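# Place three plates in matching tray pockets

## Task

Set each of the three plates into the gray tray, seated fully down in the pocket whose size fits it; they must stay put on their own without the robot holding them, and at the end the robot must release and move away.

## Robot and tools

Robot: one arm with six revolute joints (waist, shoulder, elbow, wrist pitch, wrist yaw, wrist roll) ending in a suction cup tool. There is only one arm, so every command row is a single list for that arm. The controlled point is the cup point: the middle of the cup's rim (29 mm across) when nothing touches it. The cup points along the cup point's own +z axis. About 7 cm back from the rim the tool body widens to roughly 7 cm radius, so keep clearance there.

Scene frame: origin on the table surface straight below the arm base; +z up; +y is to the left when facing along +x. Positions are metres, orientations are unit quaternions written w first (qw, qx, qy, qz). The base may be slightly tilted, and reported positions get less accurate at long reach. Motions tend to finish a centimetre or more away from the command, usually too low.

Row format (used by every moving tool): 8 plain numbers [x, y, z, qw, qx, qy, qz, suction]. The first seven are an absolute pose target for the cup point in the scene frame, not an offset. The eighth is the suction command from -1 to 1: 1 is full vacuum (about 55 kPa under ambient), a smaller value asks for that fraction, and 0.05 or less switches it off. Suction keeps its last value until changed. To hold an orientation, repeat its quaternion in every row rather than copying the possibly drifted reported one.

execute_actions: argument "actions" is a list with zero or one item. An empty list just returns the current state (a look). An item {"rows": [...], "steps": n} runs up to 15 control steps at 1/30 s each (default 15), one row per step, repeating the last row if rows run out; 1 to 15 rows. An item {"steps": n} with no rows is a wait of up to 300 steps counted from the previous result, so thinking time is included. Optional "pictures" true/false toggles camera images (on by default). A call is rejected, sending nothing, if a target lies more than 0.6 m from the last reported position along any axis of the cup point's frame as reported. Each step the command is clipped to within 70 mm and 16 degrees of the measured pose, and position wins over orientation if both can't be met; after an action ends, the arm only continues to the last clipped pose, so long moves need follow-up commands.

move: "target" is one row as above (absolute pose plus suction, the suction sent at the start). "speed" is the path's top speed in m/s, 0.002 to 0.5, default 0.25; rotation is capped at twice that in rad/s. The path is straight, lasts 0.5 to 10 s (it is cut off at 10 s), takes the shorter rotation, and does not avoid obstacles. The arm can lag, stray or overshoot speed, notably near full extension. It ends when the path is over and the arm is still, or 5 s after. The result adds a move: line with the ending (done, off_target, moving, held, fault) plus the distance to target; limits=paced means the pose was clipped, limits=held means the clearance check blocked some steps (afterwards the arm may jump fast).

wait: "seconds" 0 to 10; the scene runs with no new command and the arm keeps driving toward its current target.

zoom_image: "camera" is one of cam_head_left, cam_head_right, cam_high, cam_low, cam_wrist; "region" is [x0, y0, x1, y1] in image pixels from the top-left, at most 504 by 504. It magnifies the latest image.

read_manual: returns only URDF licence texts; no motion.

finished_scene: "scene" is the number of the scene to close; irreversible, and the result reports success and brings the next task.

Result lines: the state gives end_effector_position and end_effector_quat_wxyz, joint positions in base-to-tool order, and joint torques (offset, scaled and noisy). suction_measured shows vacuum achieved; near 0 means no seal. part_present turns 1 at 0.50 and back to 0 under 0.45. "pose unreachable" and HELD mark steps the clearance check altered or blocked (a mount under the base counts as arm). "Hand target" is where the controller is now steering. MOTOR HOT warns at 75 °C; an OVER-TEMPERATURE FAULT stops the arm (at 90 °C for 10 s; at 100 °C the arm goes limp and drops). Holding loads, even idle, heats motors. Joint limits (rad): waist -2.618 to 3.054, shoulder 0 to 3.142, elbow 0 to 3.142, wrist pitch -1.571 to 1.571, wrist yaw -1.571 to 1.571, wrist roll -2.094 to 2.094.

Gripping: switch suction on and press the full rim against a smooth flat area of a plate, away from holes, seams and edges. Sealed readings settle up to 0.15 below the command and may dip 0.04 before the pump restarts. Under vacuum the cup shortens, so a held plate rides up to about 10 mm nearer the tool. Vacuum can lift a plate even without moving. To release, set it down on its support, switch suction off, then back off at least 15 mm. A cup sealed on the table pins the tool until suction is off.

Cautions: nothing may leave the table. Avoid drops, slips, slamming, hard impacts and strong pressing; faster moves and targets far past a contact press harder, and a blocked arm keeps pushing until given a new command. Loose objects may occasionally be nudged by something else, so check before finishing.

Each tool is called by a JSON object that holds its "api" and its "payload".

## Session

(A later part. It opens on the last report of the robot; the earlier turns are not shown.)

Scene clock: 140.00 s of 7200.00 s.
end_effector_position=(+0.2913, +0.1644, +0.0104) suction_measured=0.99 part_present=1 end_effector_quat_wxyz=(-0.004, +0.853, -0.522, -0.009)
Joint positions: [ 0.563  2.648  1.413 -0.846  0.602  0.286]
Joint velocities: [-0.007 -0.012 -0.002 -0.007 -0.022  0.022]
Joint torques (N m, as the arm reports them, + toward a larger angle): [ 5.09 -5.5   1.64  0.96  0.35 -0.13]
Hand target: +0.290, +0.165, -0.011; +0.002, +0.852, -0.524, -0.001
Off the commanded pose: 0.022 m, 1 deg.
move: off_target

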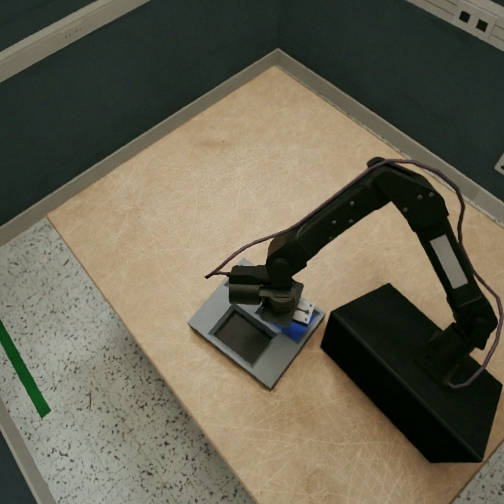

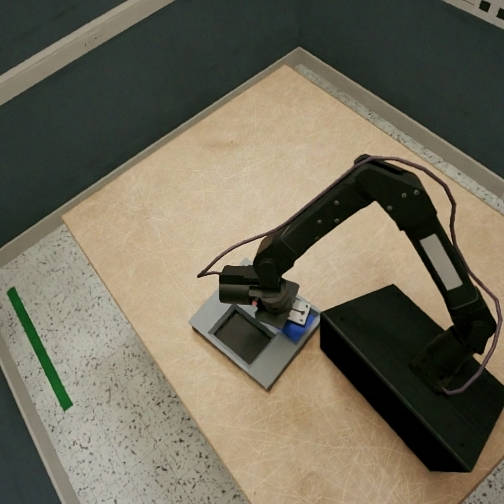

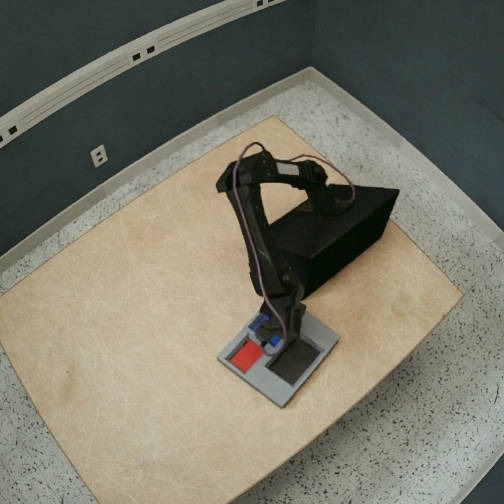

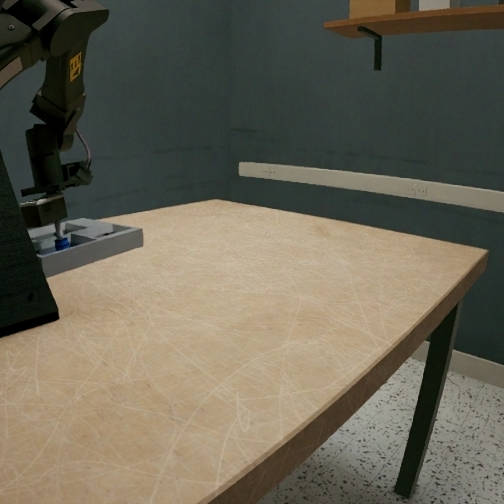

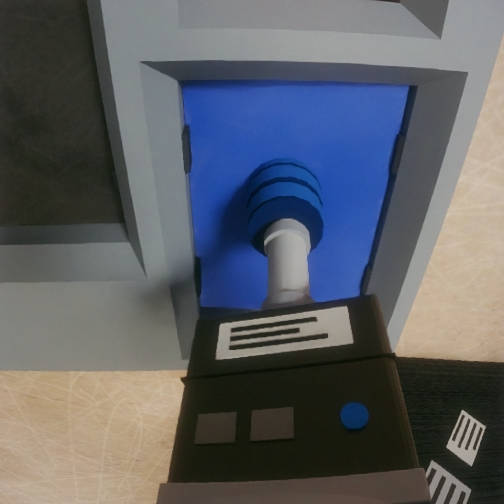

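{"api": "move", "payload": {"target": [0.291,0.166,-0.026,0,0.852,-0.524,0,1], "speed": 0.03}}

{"api": "execute_actions", "payload": {"actions": [{"rows":[[0.291,0.165,0.005,0,0.852,-0.524,0,0]],"steps":10}], "pictures": false}}

{"api": "move", "payload": {"target": [0.295,0.165,0.1,0,0.852,-0.524,0,0], "speed": 0.15}}

{"api": "move", "payload": {"target": [0.32,-0.04,0.14,0,0.852,-0.524,0,0]}}

{"api": "zoom_image", "payload": {"camera": "cam_high", "region": [210,280,350,420]}}

{"api": "zoom_image", "payload": {"camera": "cam_head_left", "region": [185,250,335,400]}}

Scene clock: 146.70 s of 7200.00 s.
end_effector_position=(+0.2916, +0.1638, +0.0077) suction_measured=0.99 part_present=1 end_effector_quat_wxyz=(-0.005, +0.857, -0.516, -0.004)
Joint positions: [ 0.562  2.648  1.4   -0.827  0.612  0.267]
Joint velocities: [ 0.002 -0.002  0.002  0.051  0.037  0.007]
Joint torques (N m, as the arm reports them, + toward a larger angle): [ 3.12 -4.09  0.81  1.25  0.36 -0.15]
Hand target: +0.289, +0.165, -0.023; +0.003, +0.852, -0.524, -0.001
Off the commanded pose: 0.034 m, 1 deg.
move: off_target

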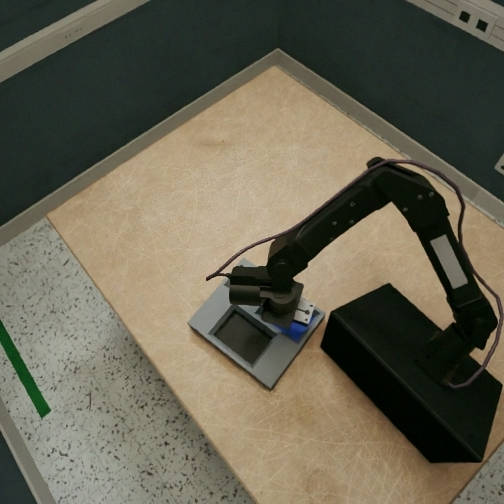

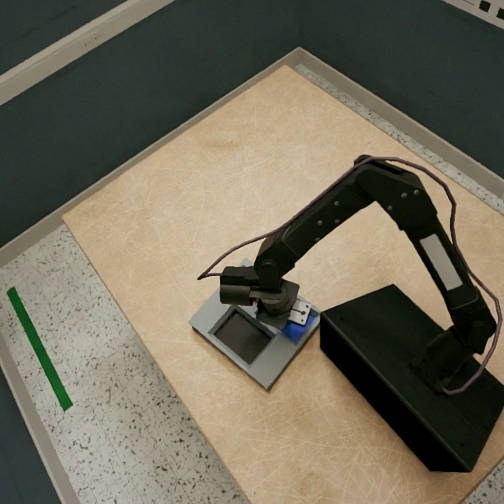

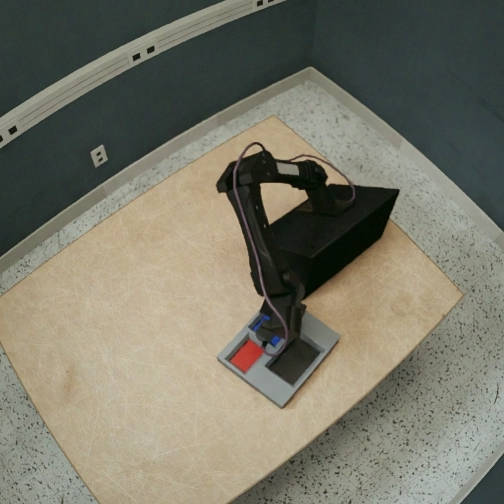

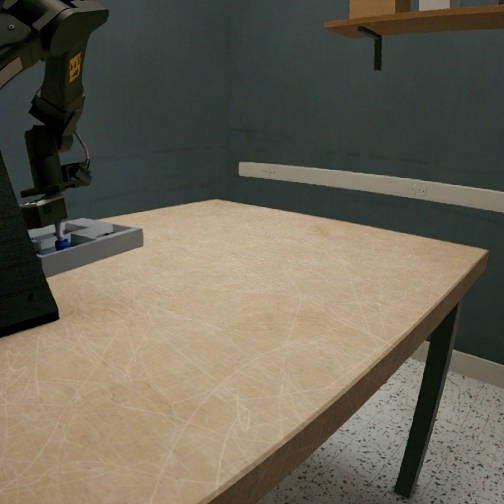

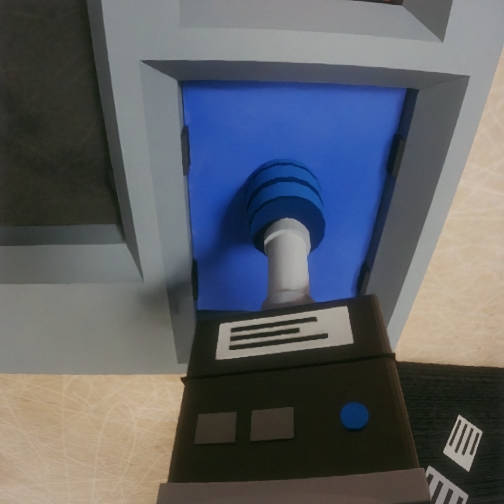

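Scene clock: 147.03 s of 7200.00 s.
end_effector_position=(+0.2918, +0.1645, +0.0100) suction_measured=0.00 part_present=0 end_effector_quat_wxyz=(-0.005, +0.853, -0.522, -0.002)
Joint positions: [ 0.57   2.648  1.404 -0.834  0.614  0.289]
Joint velocities: [-0.017 -0.007 -0.017  0.007  0.007  0.007]
Joint torques (N m, as the arm reports them, + toward a larger angle): [ 6.52 -7.86  3.99  0.29  0.12  0.03]
Hand target: +0.291, +0.165, +0.005; -0.000, +0.852, -0.524, -0.000
Off the commanded pose: 0.005 m, 1 deg.
Steps of this call (steps 1 to 10: all 10 steps of this action). Readings (end_effector_position | what the end effector reports):
1: (+0.2914, +0.1639, +0.0086) | suction_measured=0.14 part_present=0
2: (+0.2916, +0.1643, +0.0095) | suction_measured=0.00 part_present=0
4: (+0.2918, +0.1645, +0.0100) | suction_measured=0.00 part_present=0
8: (+0.2918, +0.1645, +0.0100) | suction_measured=0.00 part_present=0
10: the state above

Scene clock: 148.57 s of 7200.00 s.
end_effector_position=(+0.2882, +0.1595, +0.0851) suction_measured=0.00 part_present=0 end_effector_quat_wxyz=(+0.017, +0.855, -0.519, -0.005)
Joint positions: [ 0.681  2.616  1.617 -1.196  0.555  0.425]
Joint velocities: [-0.012 -0.017  0.007 -0.022 -0.081 -0.037]
Joint torques (N m, as the arm reports them, + toward a larger angle): [  8.26 -11.19   5.9    0.01   0.     0.  ]
Hand target: +0.294, +0.164, +0.100; -0.001, +0.852, -0.523, -0.000
Off the commanded pose: 0.017 m, 2 deg.
move: off_target

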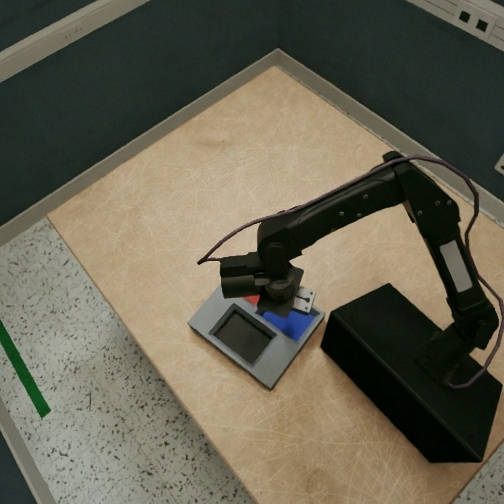

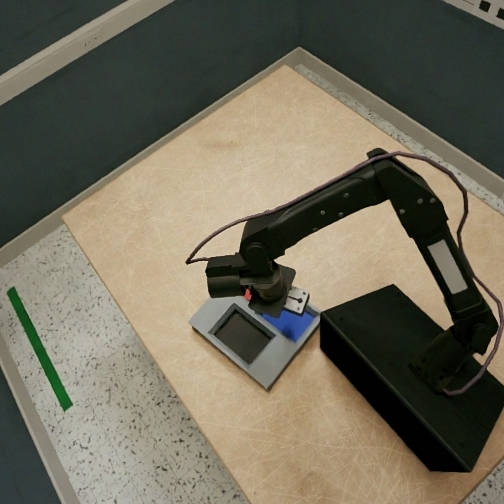

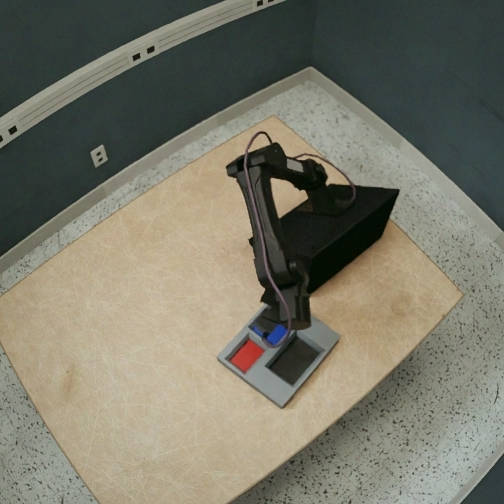

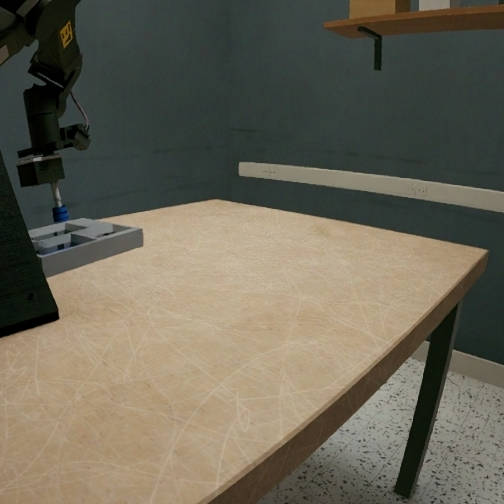

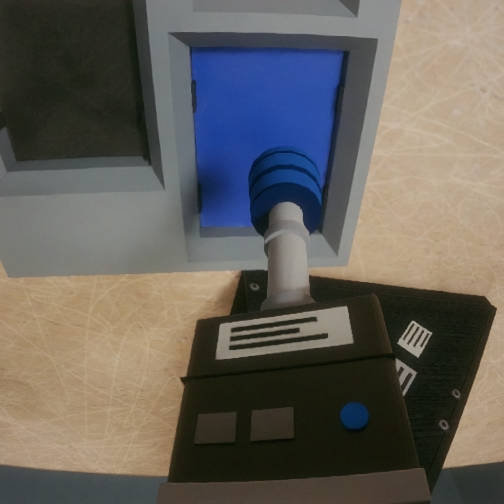

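Scene clock: 150.00 s of 7200.00 s.
end_effector_position=(+0.3103, -0.0402, +0.1274) suction_measured=0.00 part_present=0 end_effector_quat_wxyz=(+0.011, +0.850, -0.526, -0.014)
Joint positions: [ 0.382  2.063  1.445 -1.383  0.687  0.118]
Joint velocities: [ 0.007 -0.017 -0.012 -0.022 -0.007 -0.007]
Joint torques (N m, as the arm reports them, + toward a larger angle): [ 8.13 -7.41  5.03  0.12  0.14 -0.14]
Hand target: +0.316, -0.043, +0.139; +0.001, +0.851, -0.524, +0.001
Off the commanded pose: 0.016 m, 2 deg.
move: off_target

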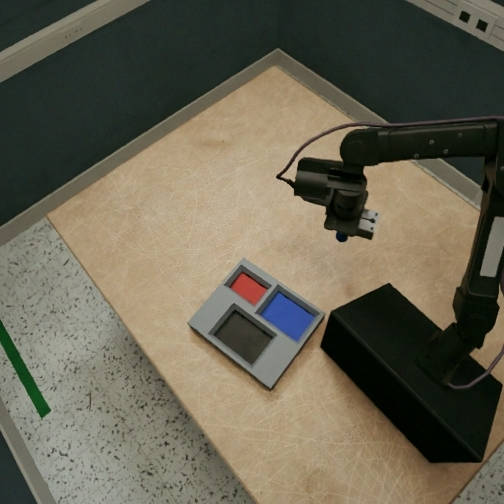

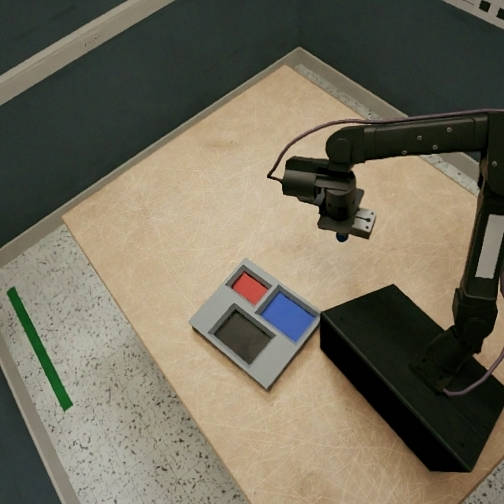

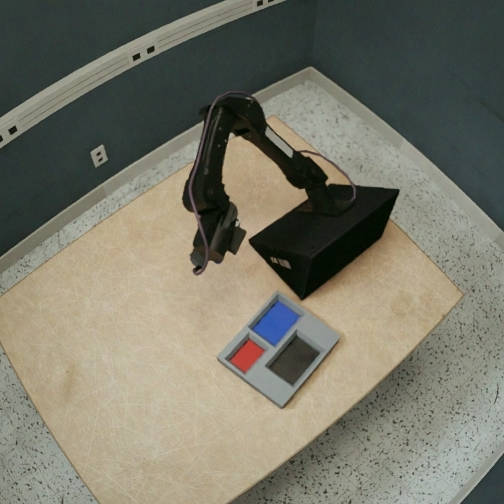

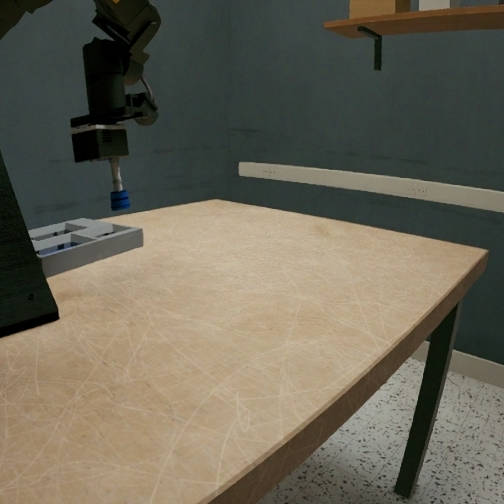

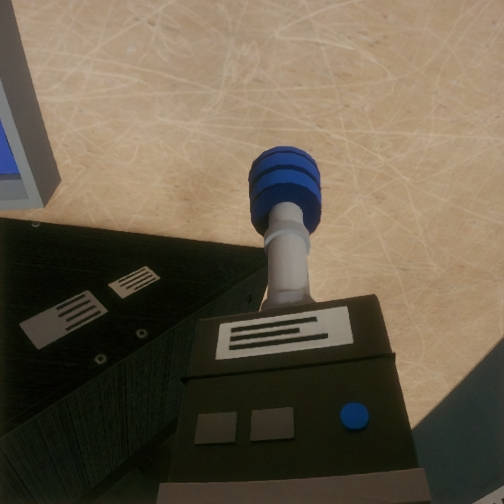

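Region (210, 280, 350, 420) of cam_high's 504x504 image, scaled by 3.600, with more detail than that image has.

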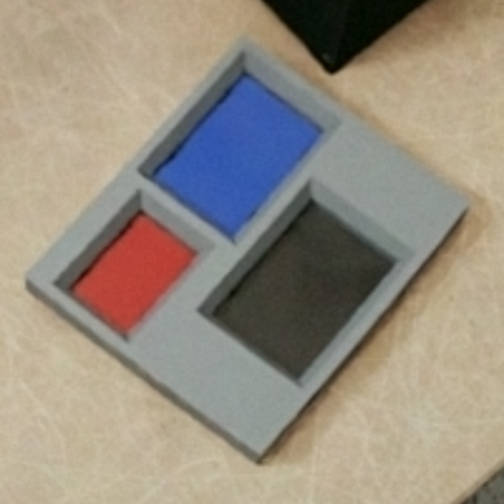

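Region (185, 250, 335, 400) of cam_head_left's 504x504 image, scaled by 3.360, with more detail than that image has.

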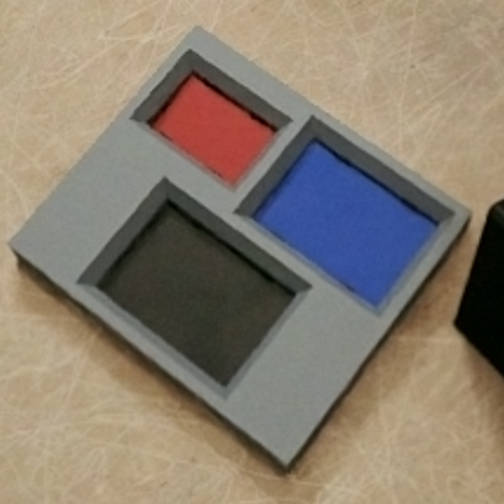

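{"api": "move", "payload": {"target": [0.285,0.172,0.075,0,0.852,-0.524,0,0]}}

{"api": "move", "payload": {"target": [0.285,0.172,-0.04,0,0.852,-0.524,0,0], "speed": 0.05}}

{"api": "move", "payload": {"target": [0.285,0.172,0.08,0,0.852,-0.524,0,0], "speed": 0.15}}

{"api": "move", "payload": {"target": [0.308,0.278,0.07,-0.01,0.845,-0.535,0.01,0]}}

{"api": "move", "payload": {"target": [0.308,0.278,-0.035,-0.01,0.845,-0.535,0.01,0], "speed": 0.05}}

{"api": "move", "payload": {"target": [0.308,0.27,0.09,0,0.845,-0.535,0,0], "speed": 0.15}}

{"api": "move", "payload": {"target": [0.32,-0.02,0.14,0,0.852,-0.524,0,0]}}

Scene clock: 156.67 s of 7200.00 s.
end_effector_position=(+0.2818, +0.1657, +0.0681) suction_measured=0.00 part_present=0 end_effector_quat_wxyz=(+0.015, +0.855, -0.518, -0.006)
Joint positions: [ 0.677  2.629  1.559 -1.117  0.556  0.415]
Joint velocities: [ 0.002  0.002 -0.002 -0.051 -0.037  0.007]
Joint torques (N m, as the arm reports them, + toward a larger angle): [ 7.9  -9.75  6.05  0.28  0.05 -0.06]
Hand target: +0.289, +0.175, +0.077; -0.002, +0.852, -0.524, -0.001
Off the commanded pose: 0.010 m, 2 deg.
After step 90, 2.20 s passed at rest.
move: done

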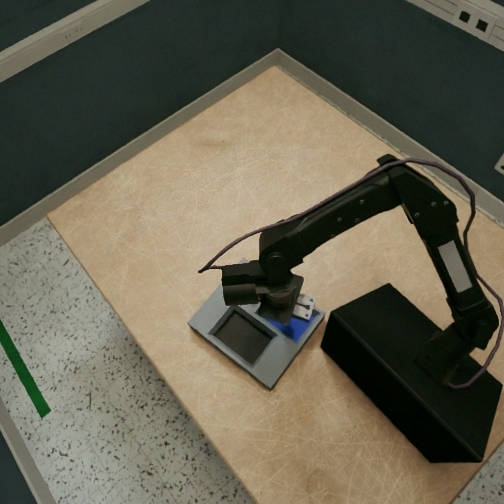

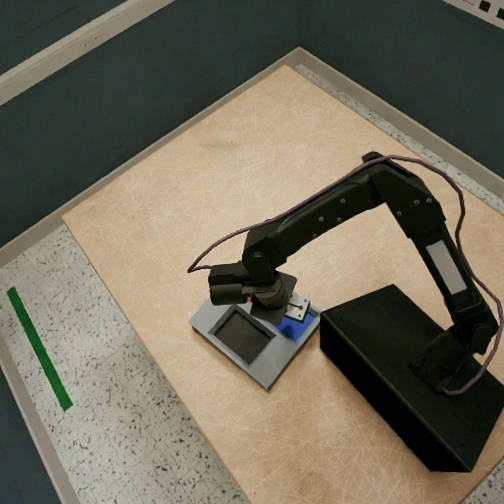

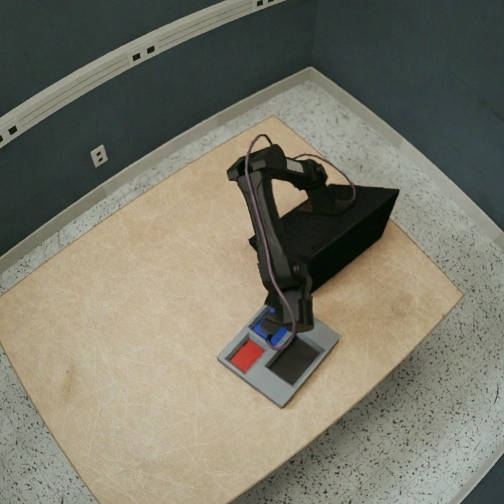

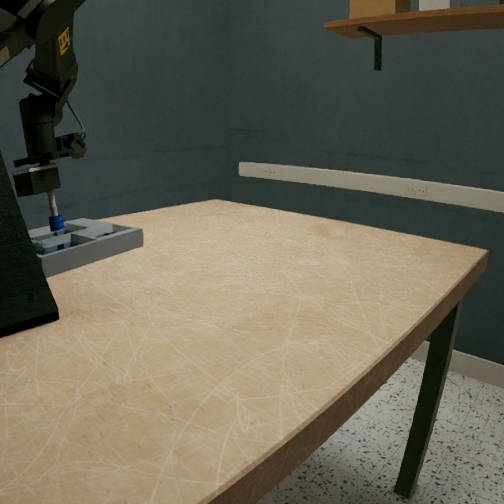

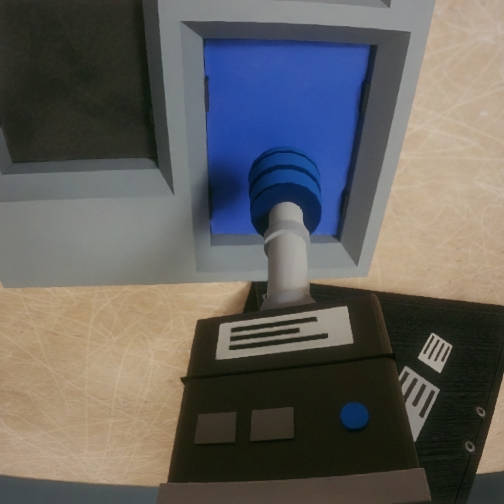

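Scene clock: 159.07 s of 7200.00 s.
end_effector_position=(+0.2840, +0.1641, +0.0050) suction_measured=0.00 part_present=0 end_effector_quat_wxyz=(+0.006, +0.865, -0.503, +0.001)
Joint positions: [ 0.579  2.666  1.395 -0.838  0.619  0.268]
Joint velocities: [-0.007 -0.002 -0.002 -0.022 -0.051 -0.022]
Joint torques (N m, as the arm reports them, + toward a larger angle): [ 1.63 -3.26 -0.19  1.79  0.32 -0.12]
Hand target: +0.281, +0.169, -0.035; +0.006, +0.852, -0.524, -0.001
Off the commanded pose: 0.046 m, 3 deg.
move: off_target

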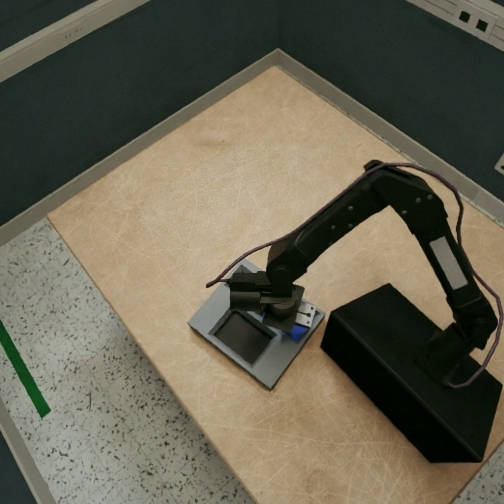

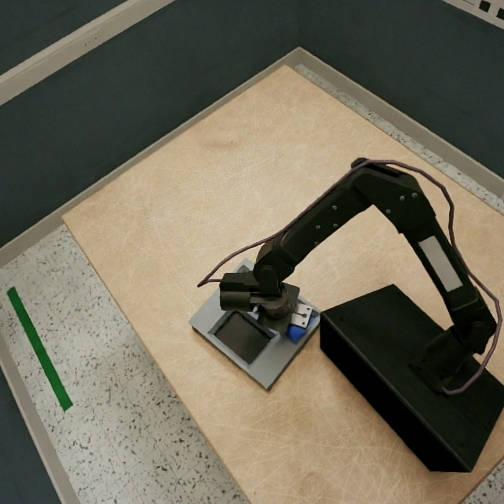

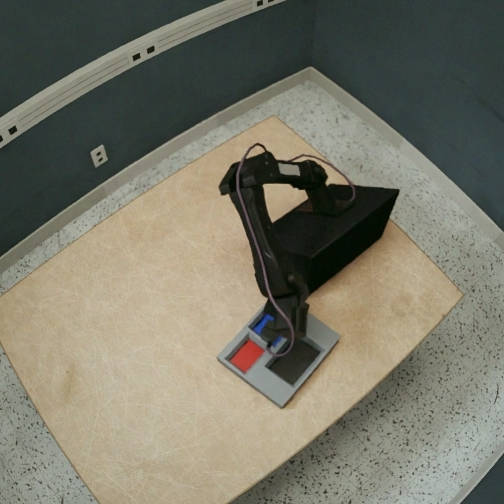

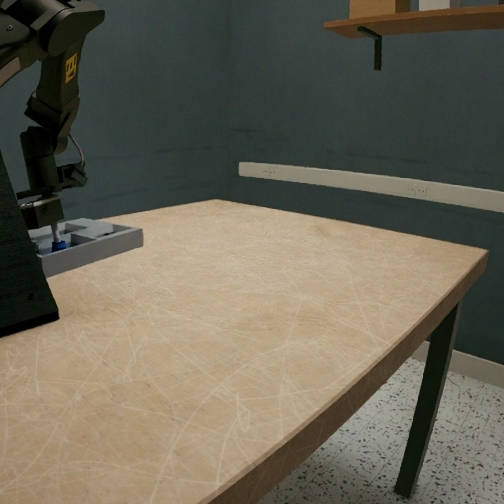

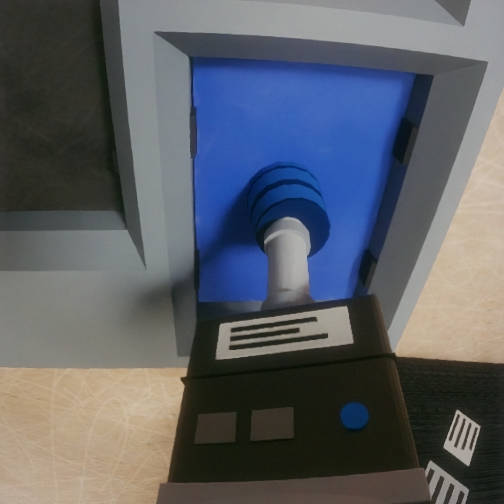

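Scene clock: 160.27 s of 7200.00 s.
end_effector_position=(+0.2776, +0.1665, +0.0654) suction_measured=0.00 part_present=0 end_effector_quat_wxyz=(+0.017, +0.855, -0.519, -0.005)
Joint positions: [ 0.682  2.631  1.544 -1.108  0.555  0.425]
Joint velocities: [-0.017 -0.002 -0.007 -0.051  0.007 -0.051]
Joint torques (N m, as the arm reports them, + toward a larger angle): [  8.09 -11.63   5.76   0.12  -0.03   0.02]
Hand target: +0.285, +0.171, +0.080; -0.001, +0.852, -0.524, -0.000
Off the commanded pose: 0.017 m, 2 deg.
move: off_target

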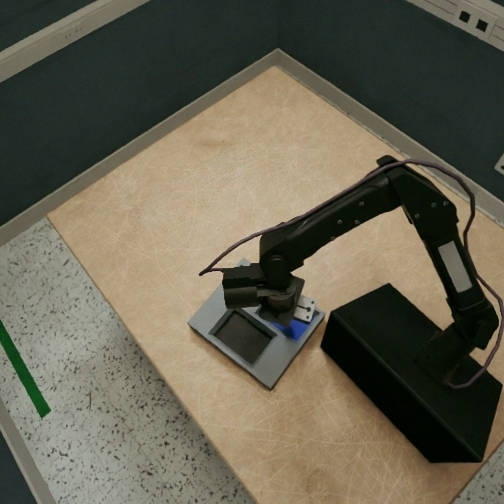

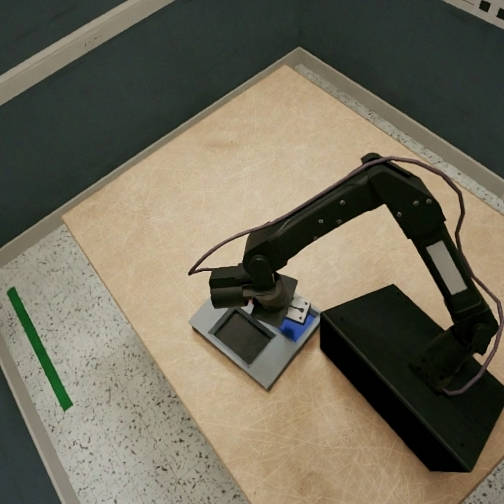

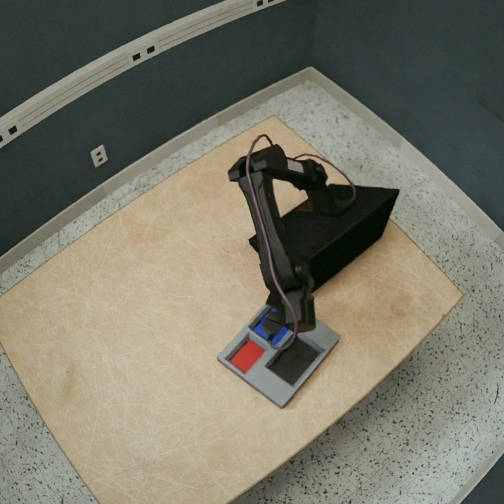

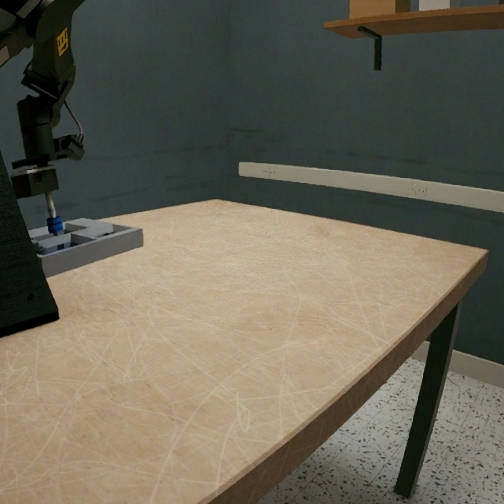

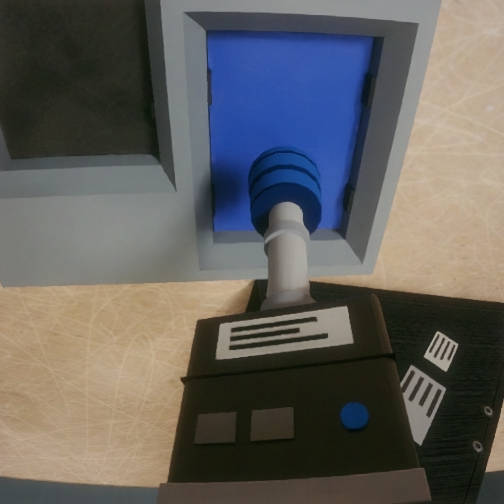

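Scene clock: 161.53 s of 7200.00 s.
end_effector_position=(+0.3081, +0.2721, +0.0638) suction_measured=0.00 part_present=0 end_effector_quat_wxyz=(-0.004, +0.845, -0.535, +0.007)
Joint positions: [ 0.772  3.045  2.132 -1.275  0.522  0.523]
Joint velocities: [-0.022 -0.002  0.012 -0.022  0.051 -0.007]
Joint torques (N m, as the arm reports them, + toward a larger angle): [  7.86 -12.31   6.37   0.26   0.04   0.05]
Hand target: +0.309, +0.277, +0.071; -0.010, +0.845, -0.535, +0.010
Off the commanded pose: 0.009 m, 1 deg.
move: done

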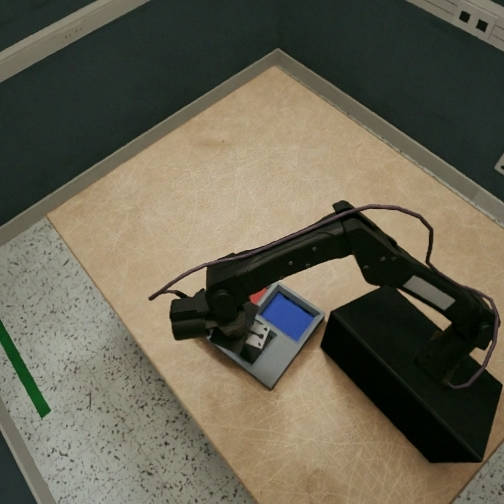

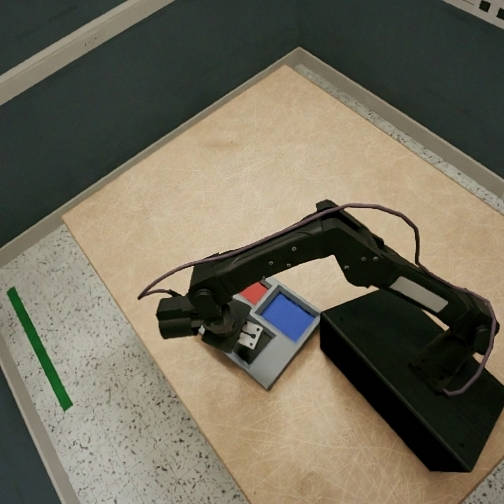

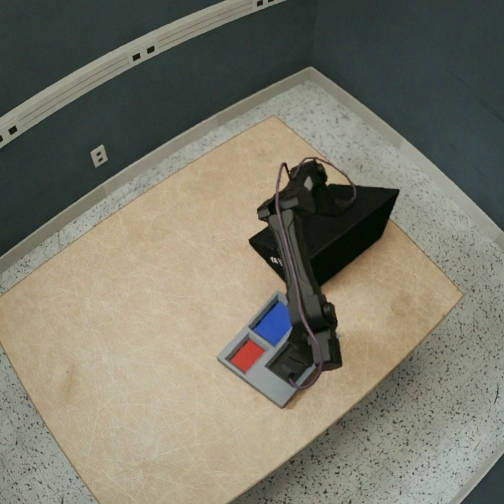

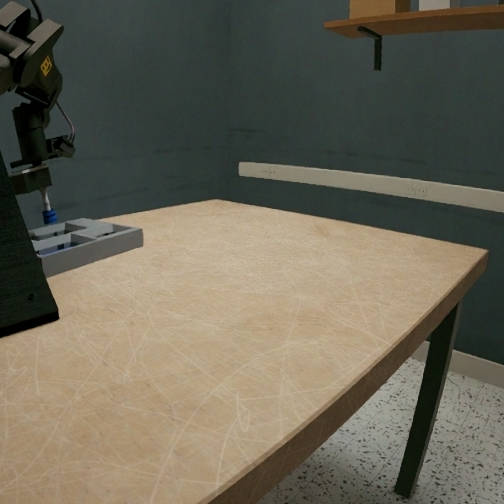

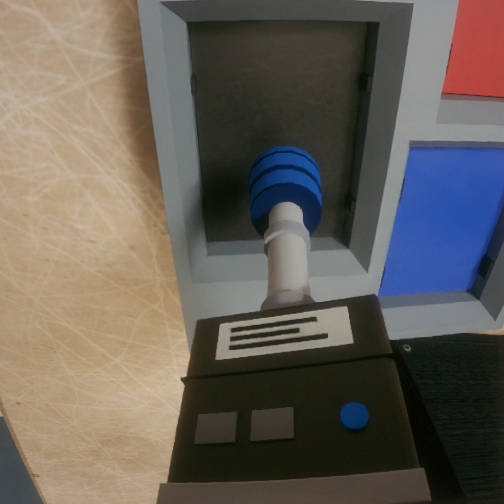

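Scene clock: 163.73 s of 7200.00 s.
end_effector_position=(+0.3083, +0.2701, +0.0052) suction_measured=0.00 part_present=0 end_effector_quat_wxyz=(-0.004, +0.853, -0.521, +0.013)
Joint positions: [ 0.705  3.062  1.956 -1.045  0.572  0.424]
Joint velocities: [ 0.012 -0.017 -0.032  0.022 -0.037 -0.007]
Joint torques (N m, as the arm reports them, + toward a larger angle): [ 3.49 -7.68  0.6   1.49  0.24 -0.04]
Hand target: +0.306, +0.276, -0.031; -0.006, +0.845, -0.535, +0.010
Off the commanded pose: 0.041 m, 2 deg.
move: off_target

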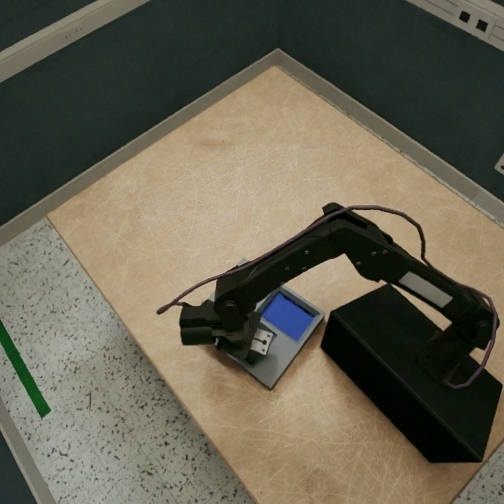

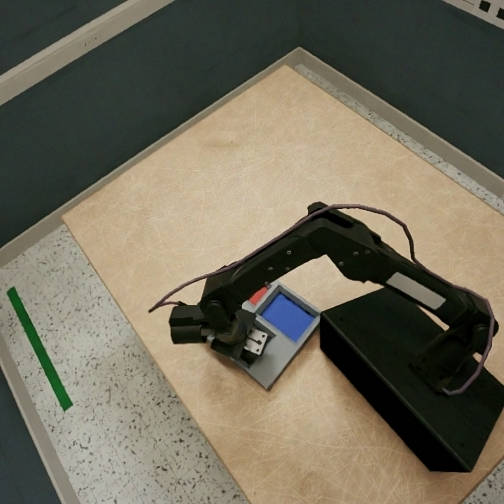

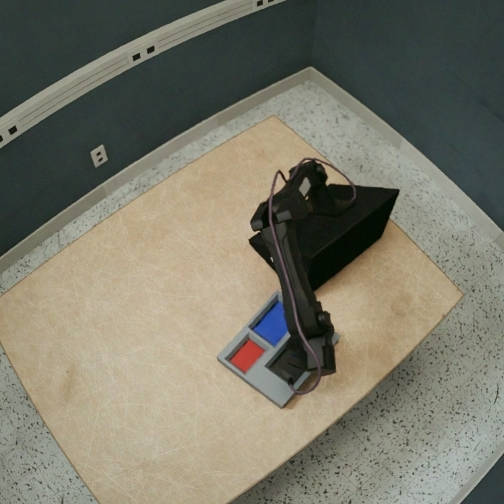

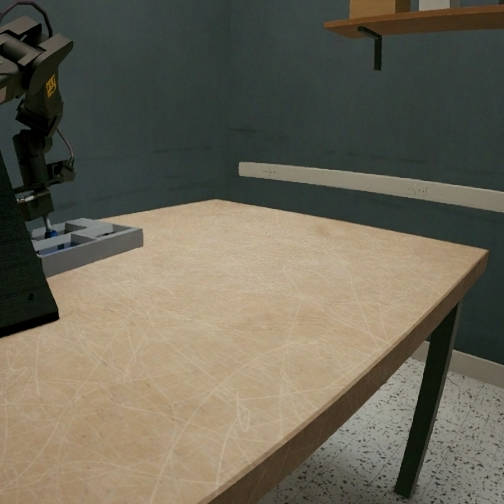

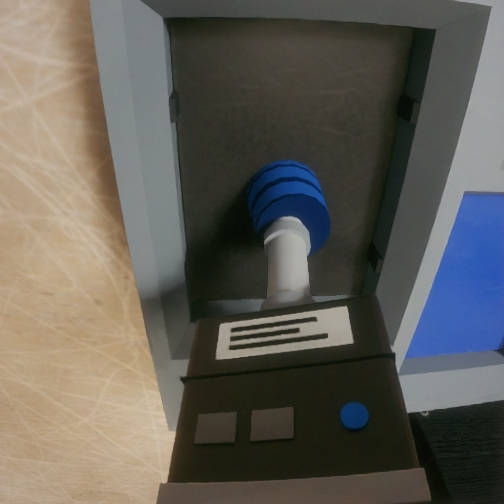

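Scene clock: 165.03 s of 7200.00 s.
end_effector_position=(+0.3042, +0.2636, +0.0758) suction_measured=0.00 part_present=0 end_effector_quat_wxyz=(+0.014, +0.846, -0.532, -0.004)
Joint positions: [ 0.773  3.057  2.206 -1.379  0.501  0.538]
Joint velocities: [-0.012 -0.002 -0.017  0.022 -0.095  0.066]
Joint torques (N m, as the arm reports them, + toward a larger angle): [  8.31 -13.88   6.31   0.14   0.02   0.02]
Hand target: +0.307, +0.269, +0.090; -0.001, +0.845, -0.534, -0.001
Off the commanded pose: 0.016 m, 2 deg.
move: off_target

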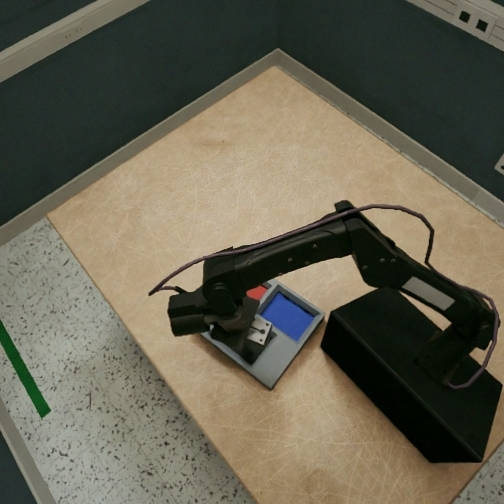

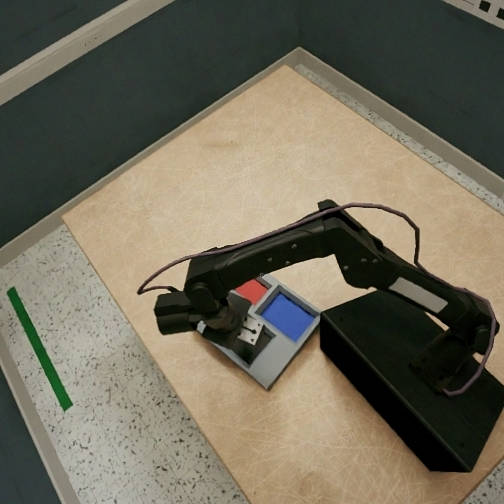

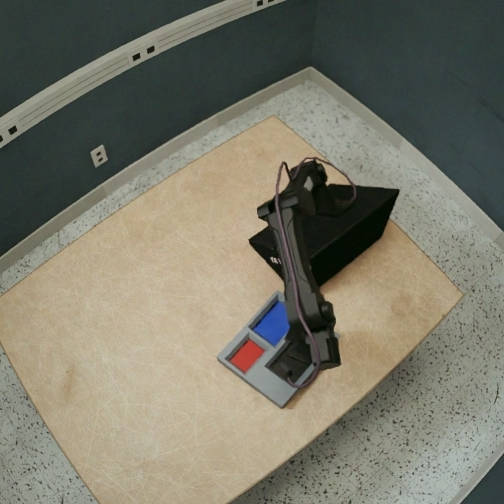

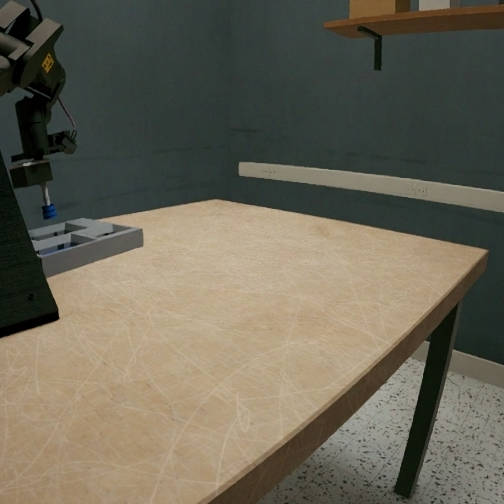

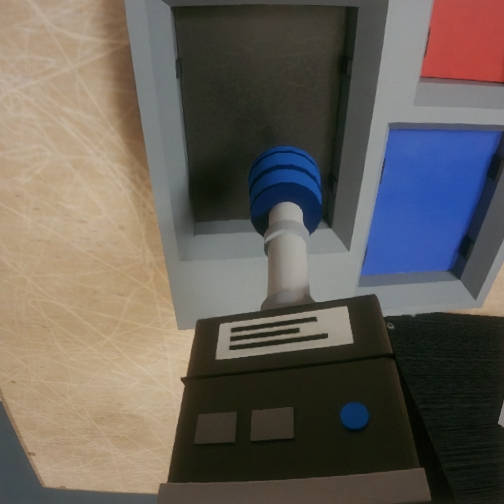

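Scene clock: 166.77 s of 7200.00 s.
end_effector_position=(+0.3177, -0.0201, +0.1318) suction_measured=0.00 part_present=0 end_effector_quat_wxyz=(+0.002, +0.846, -0.533, -0.009)
Joint positions: [ 0.418  2.111  1.48  -1.371  0.672  0.161]
Joint velocities: [-0.007 -0.017 -0.022  0.007 -0.022 -0.022]
Joint torques (N m, as the arm reports them, + toward a larger angle): [ 8.32 -7.71  2.89  0.08  0.12 -0.06]
Hand target: +0.316, -0.022, +0.138; +0.002, +0.851, -0.524, +0.001
Off the commanded pose: 0.009 m, 2 deg.
move: done

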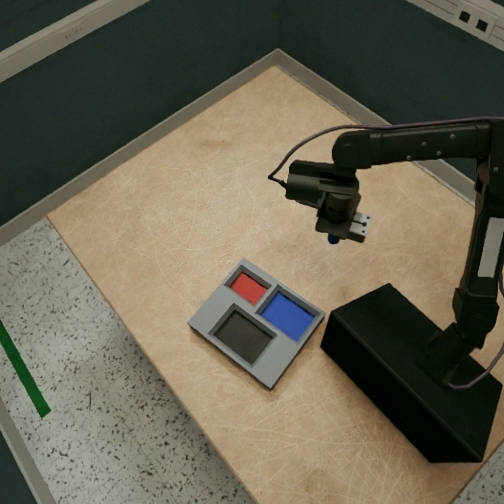

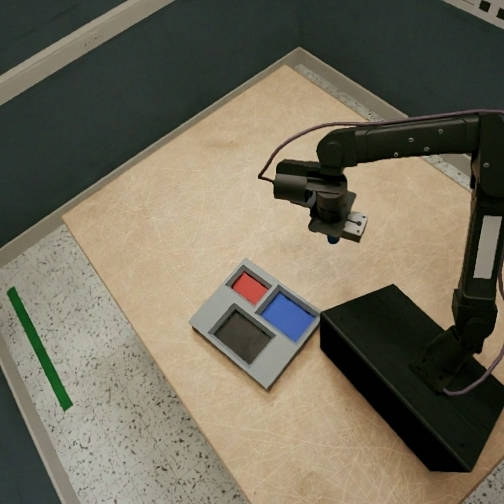

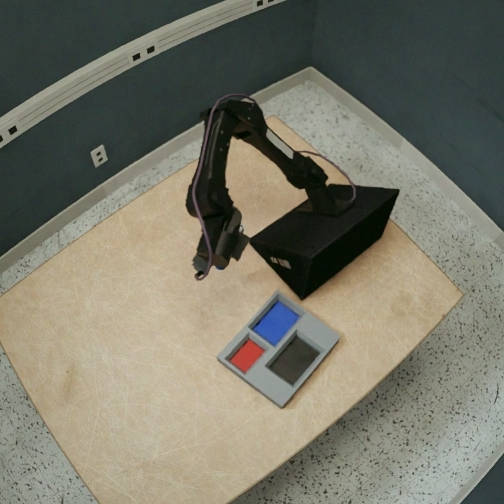

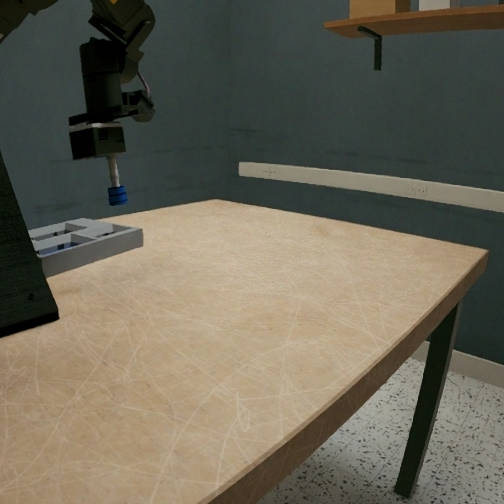

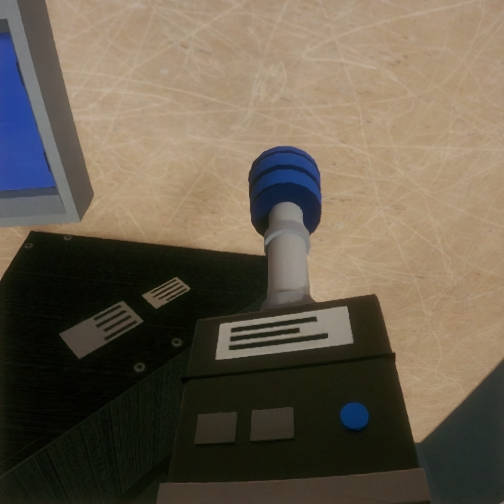

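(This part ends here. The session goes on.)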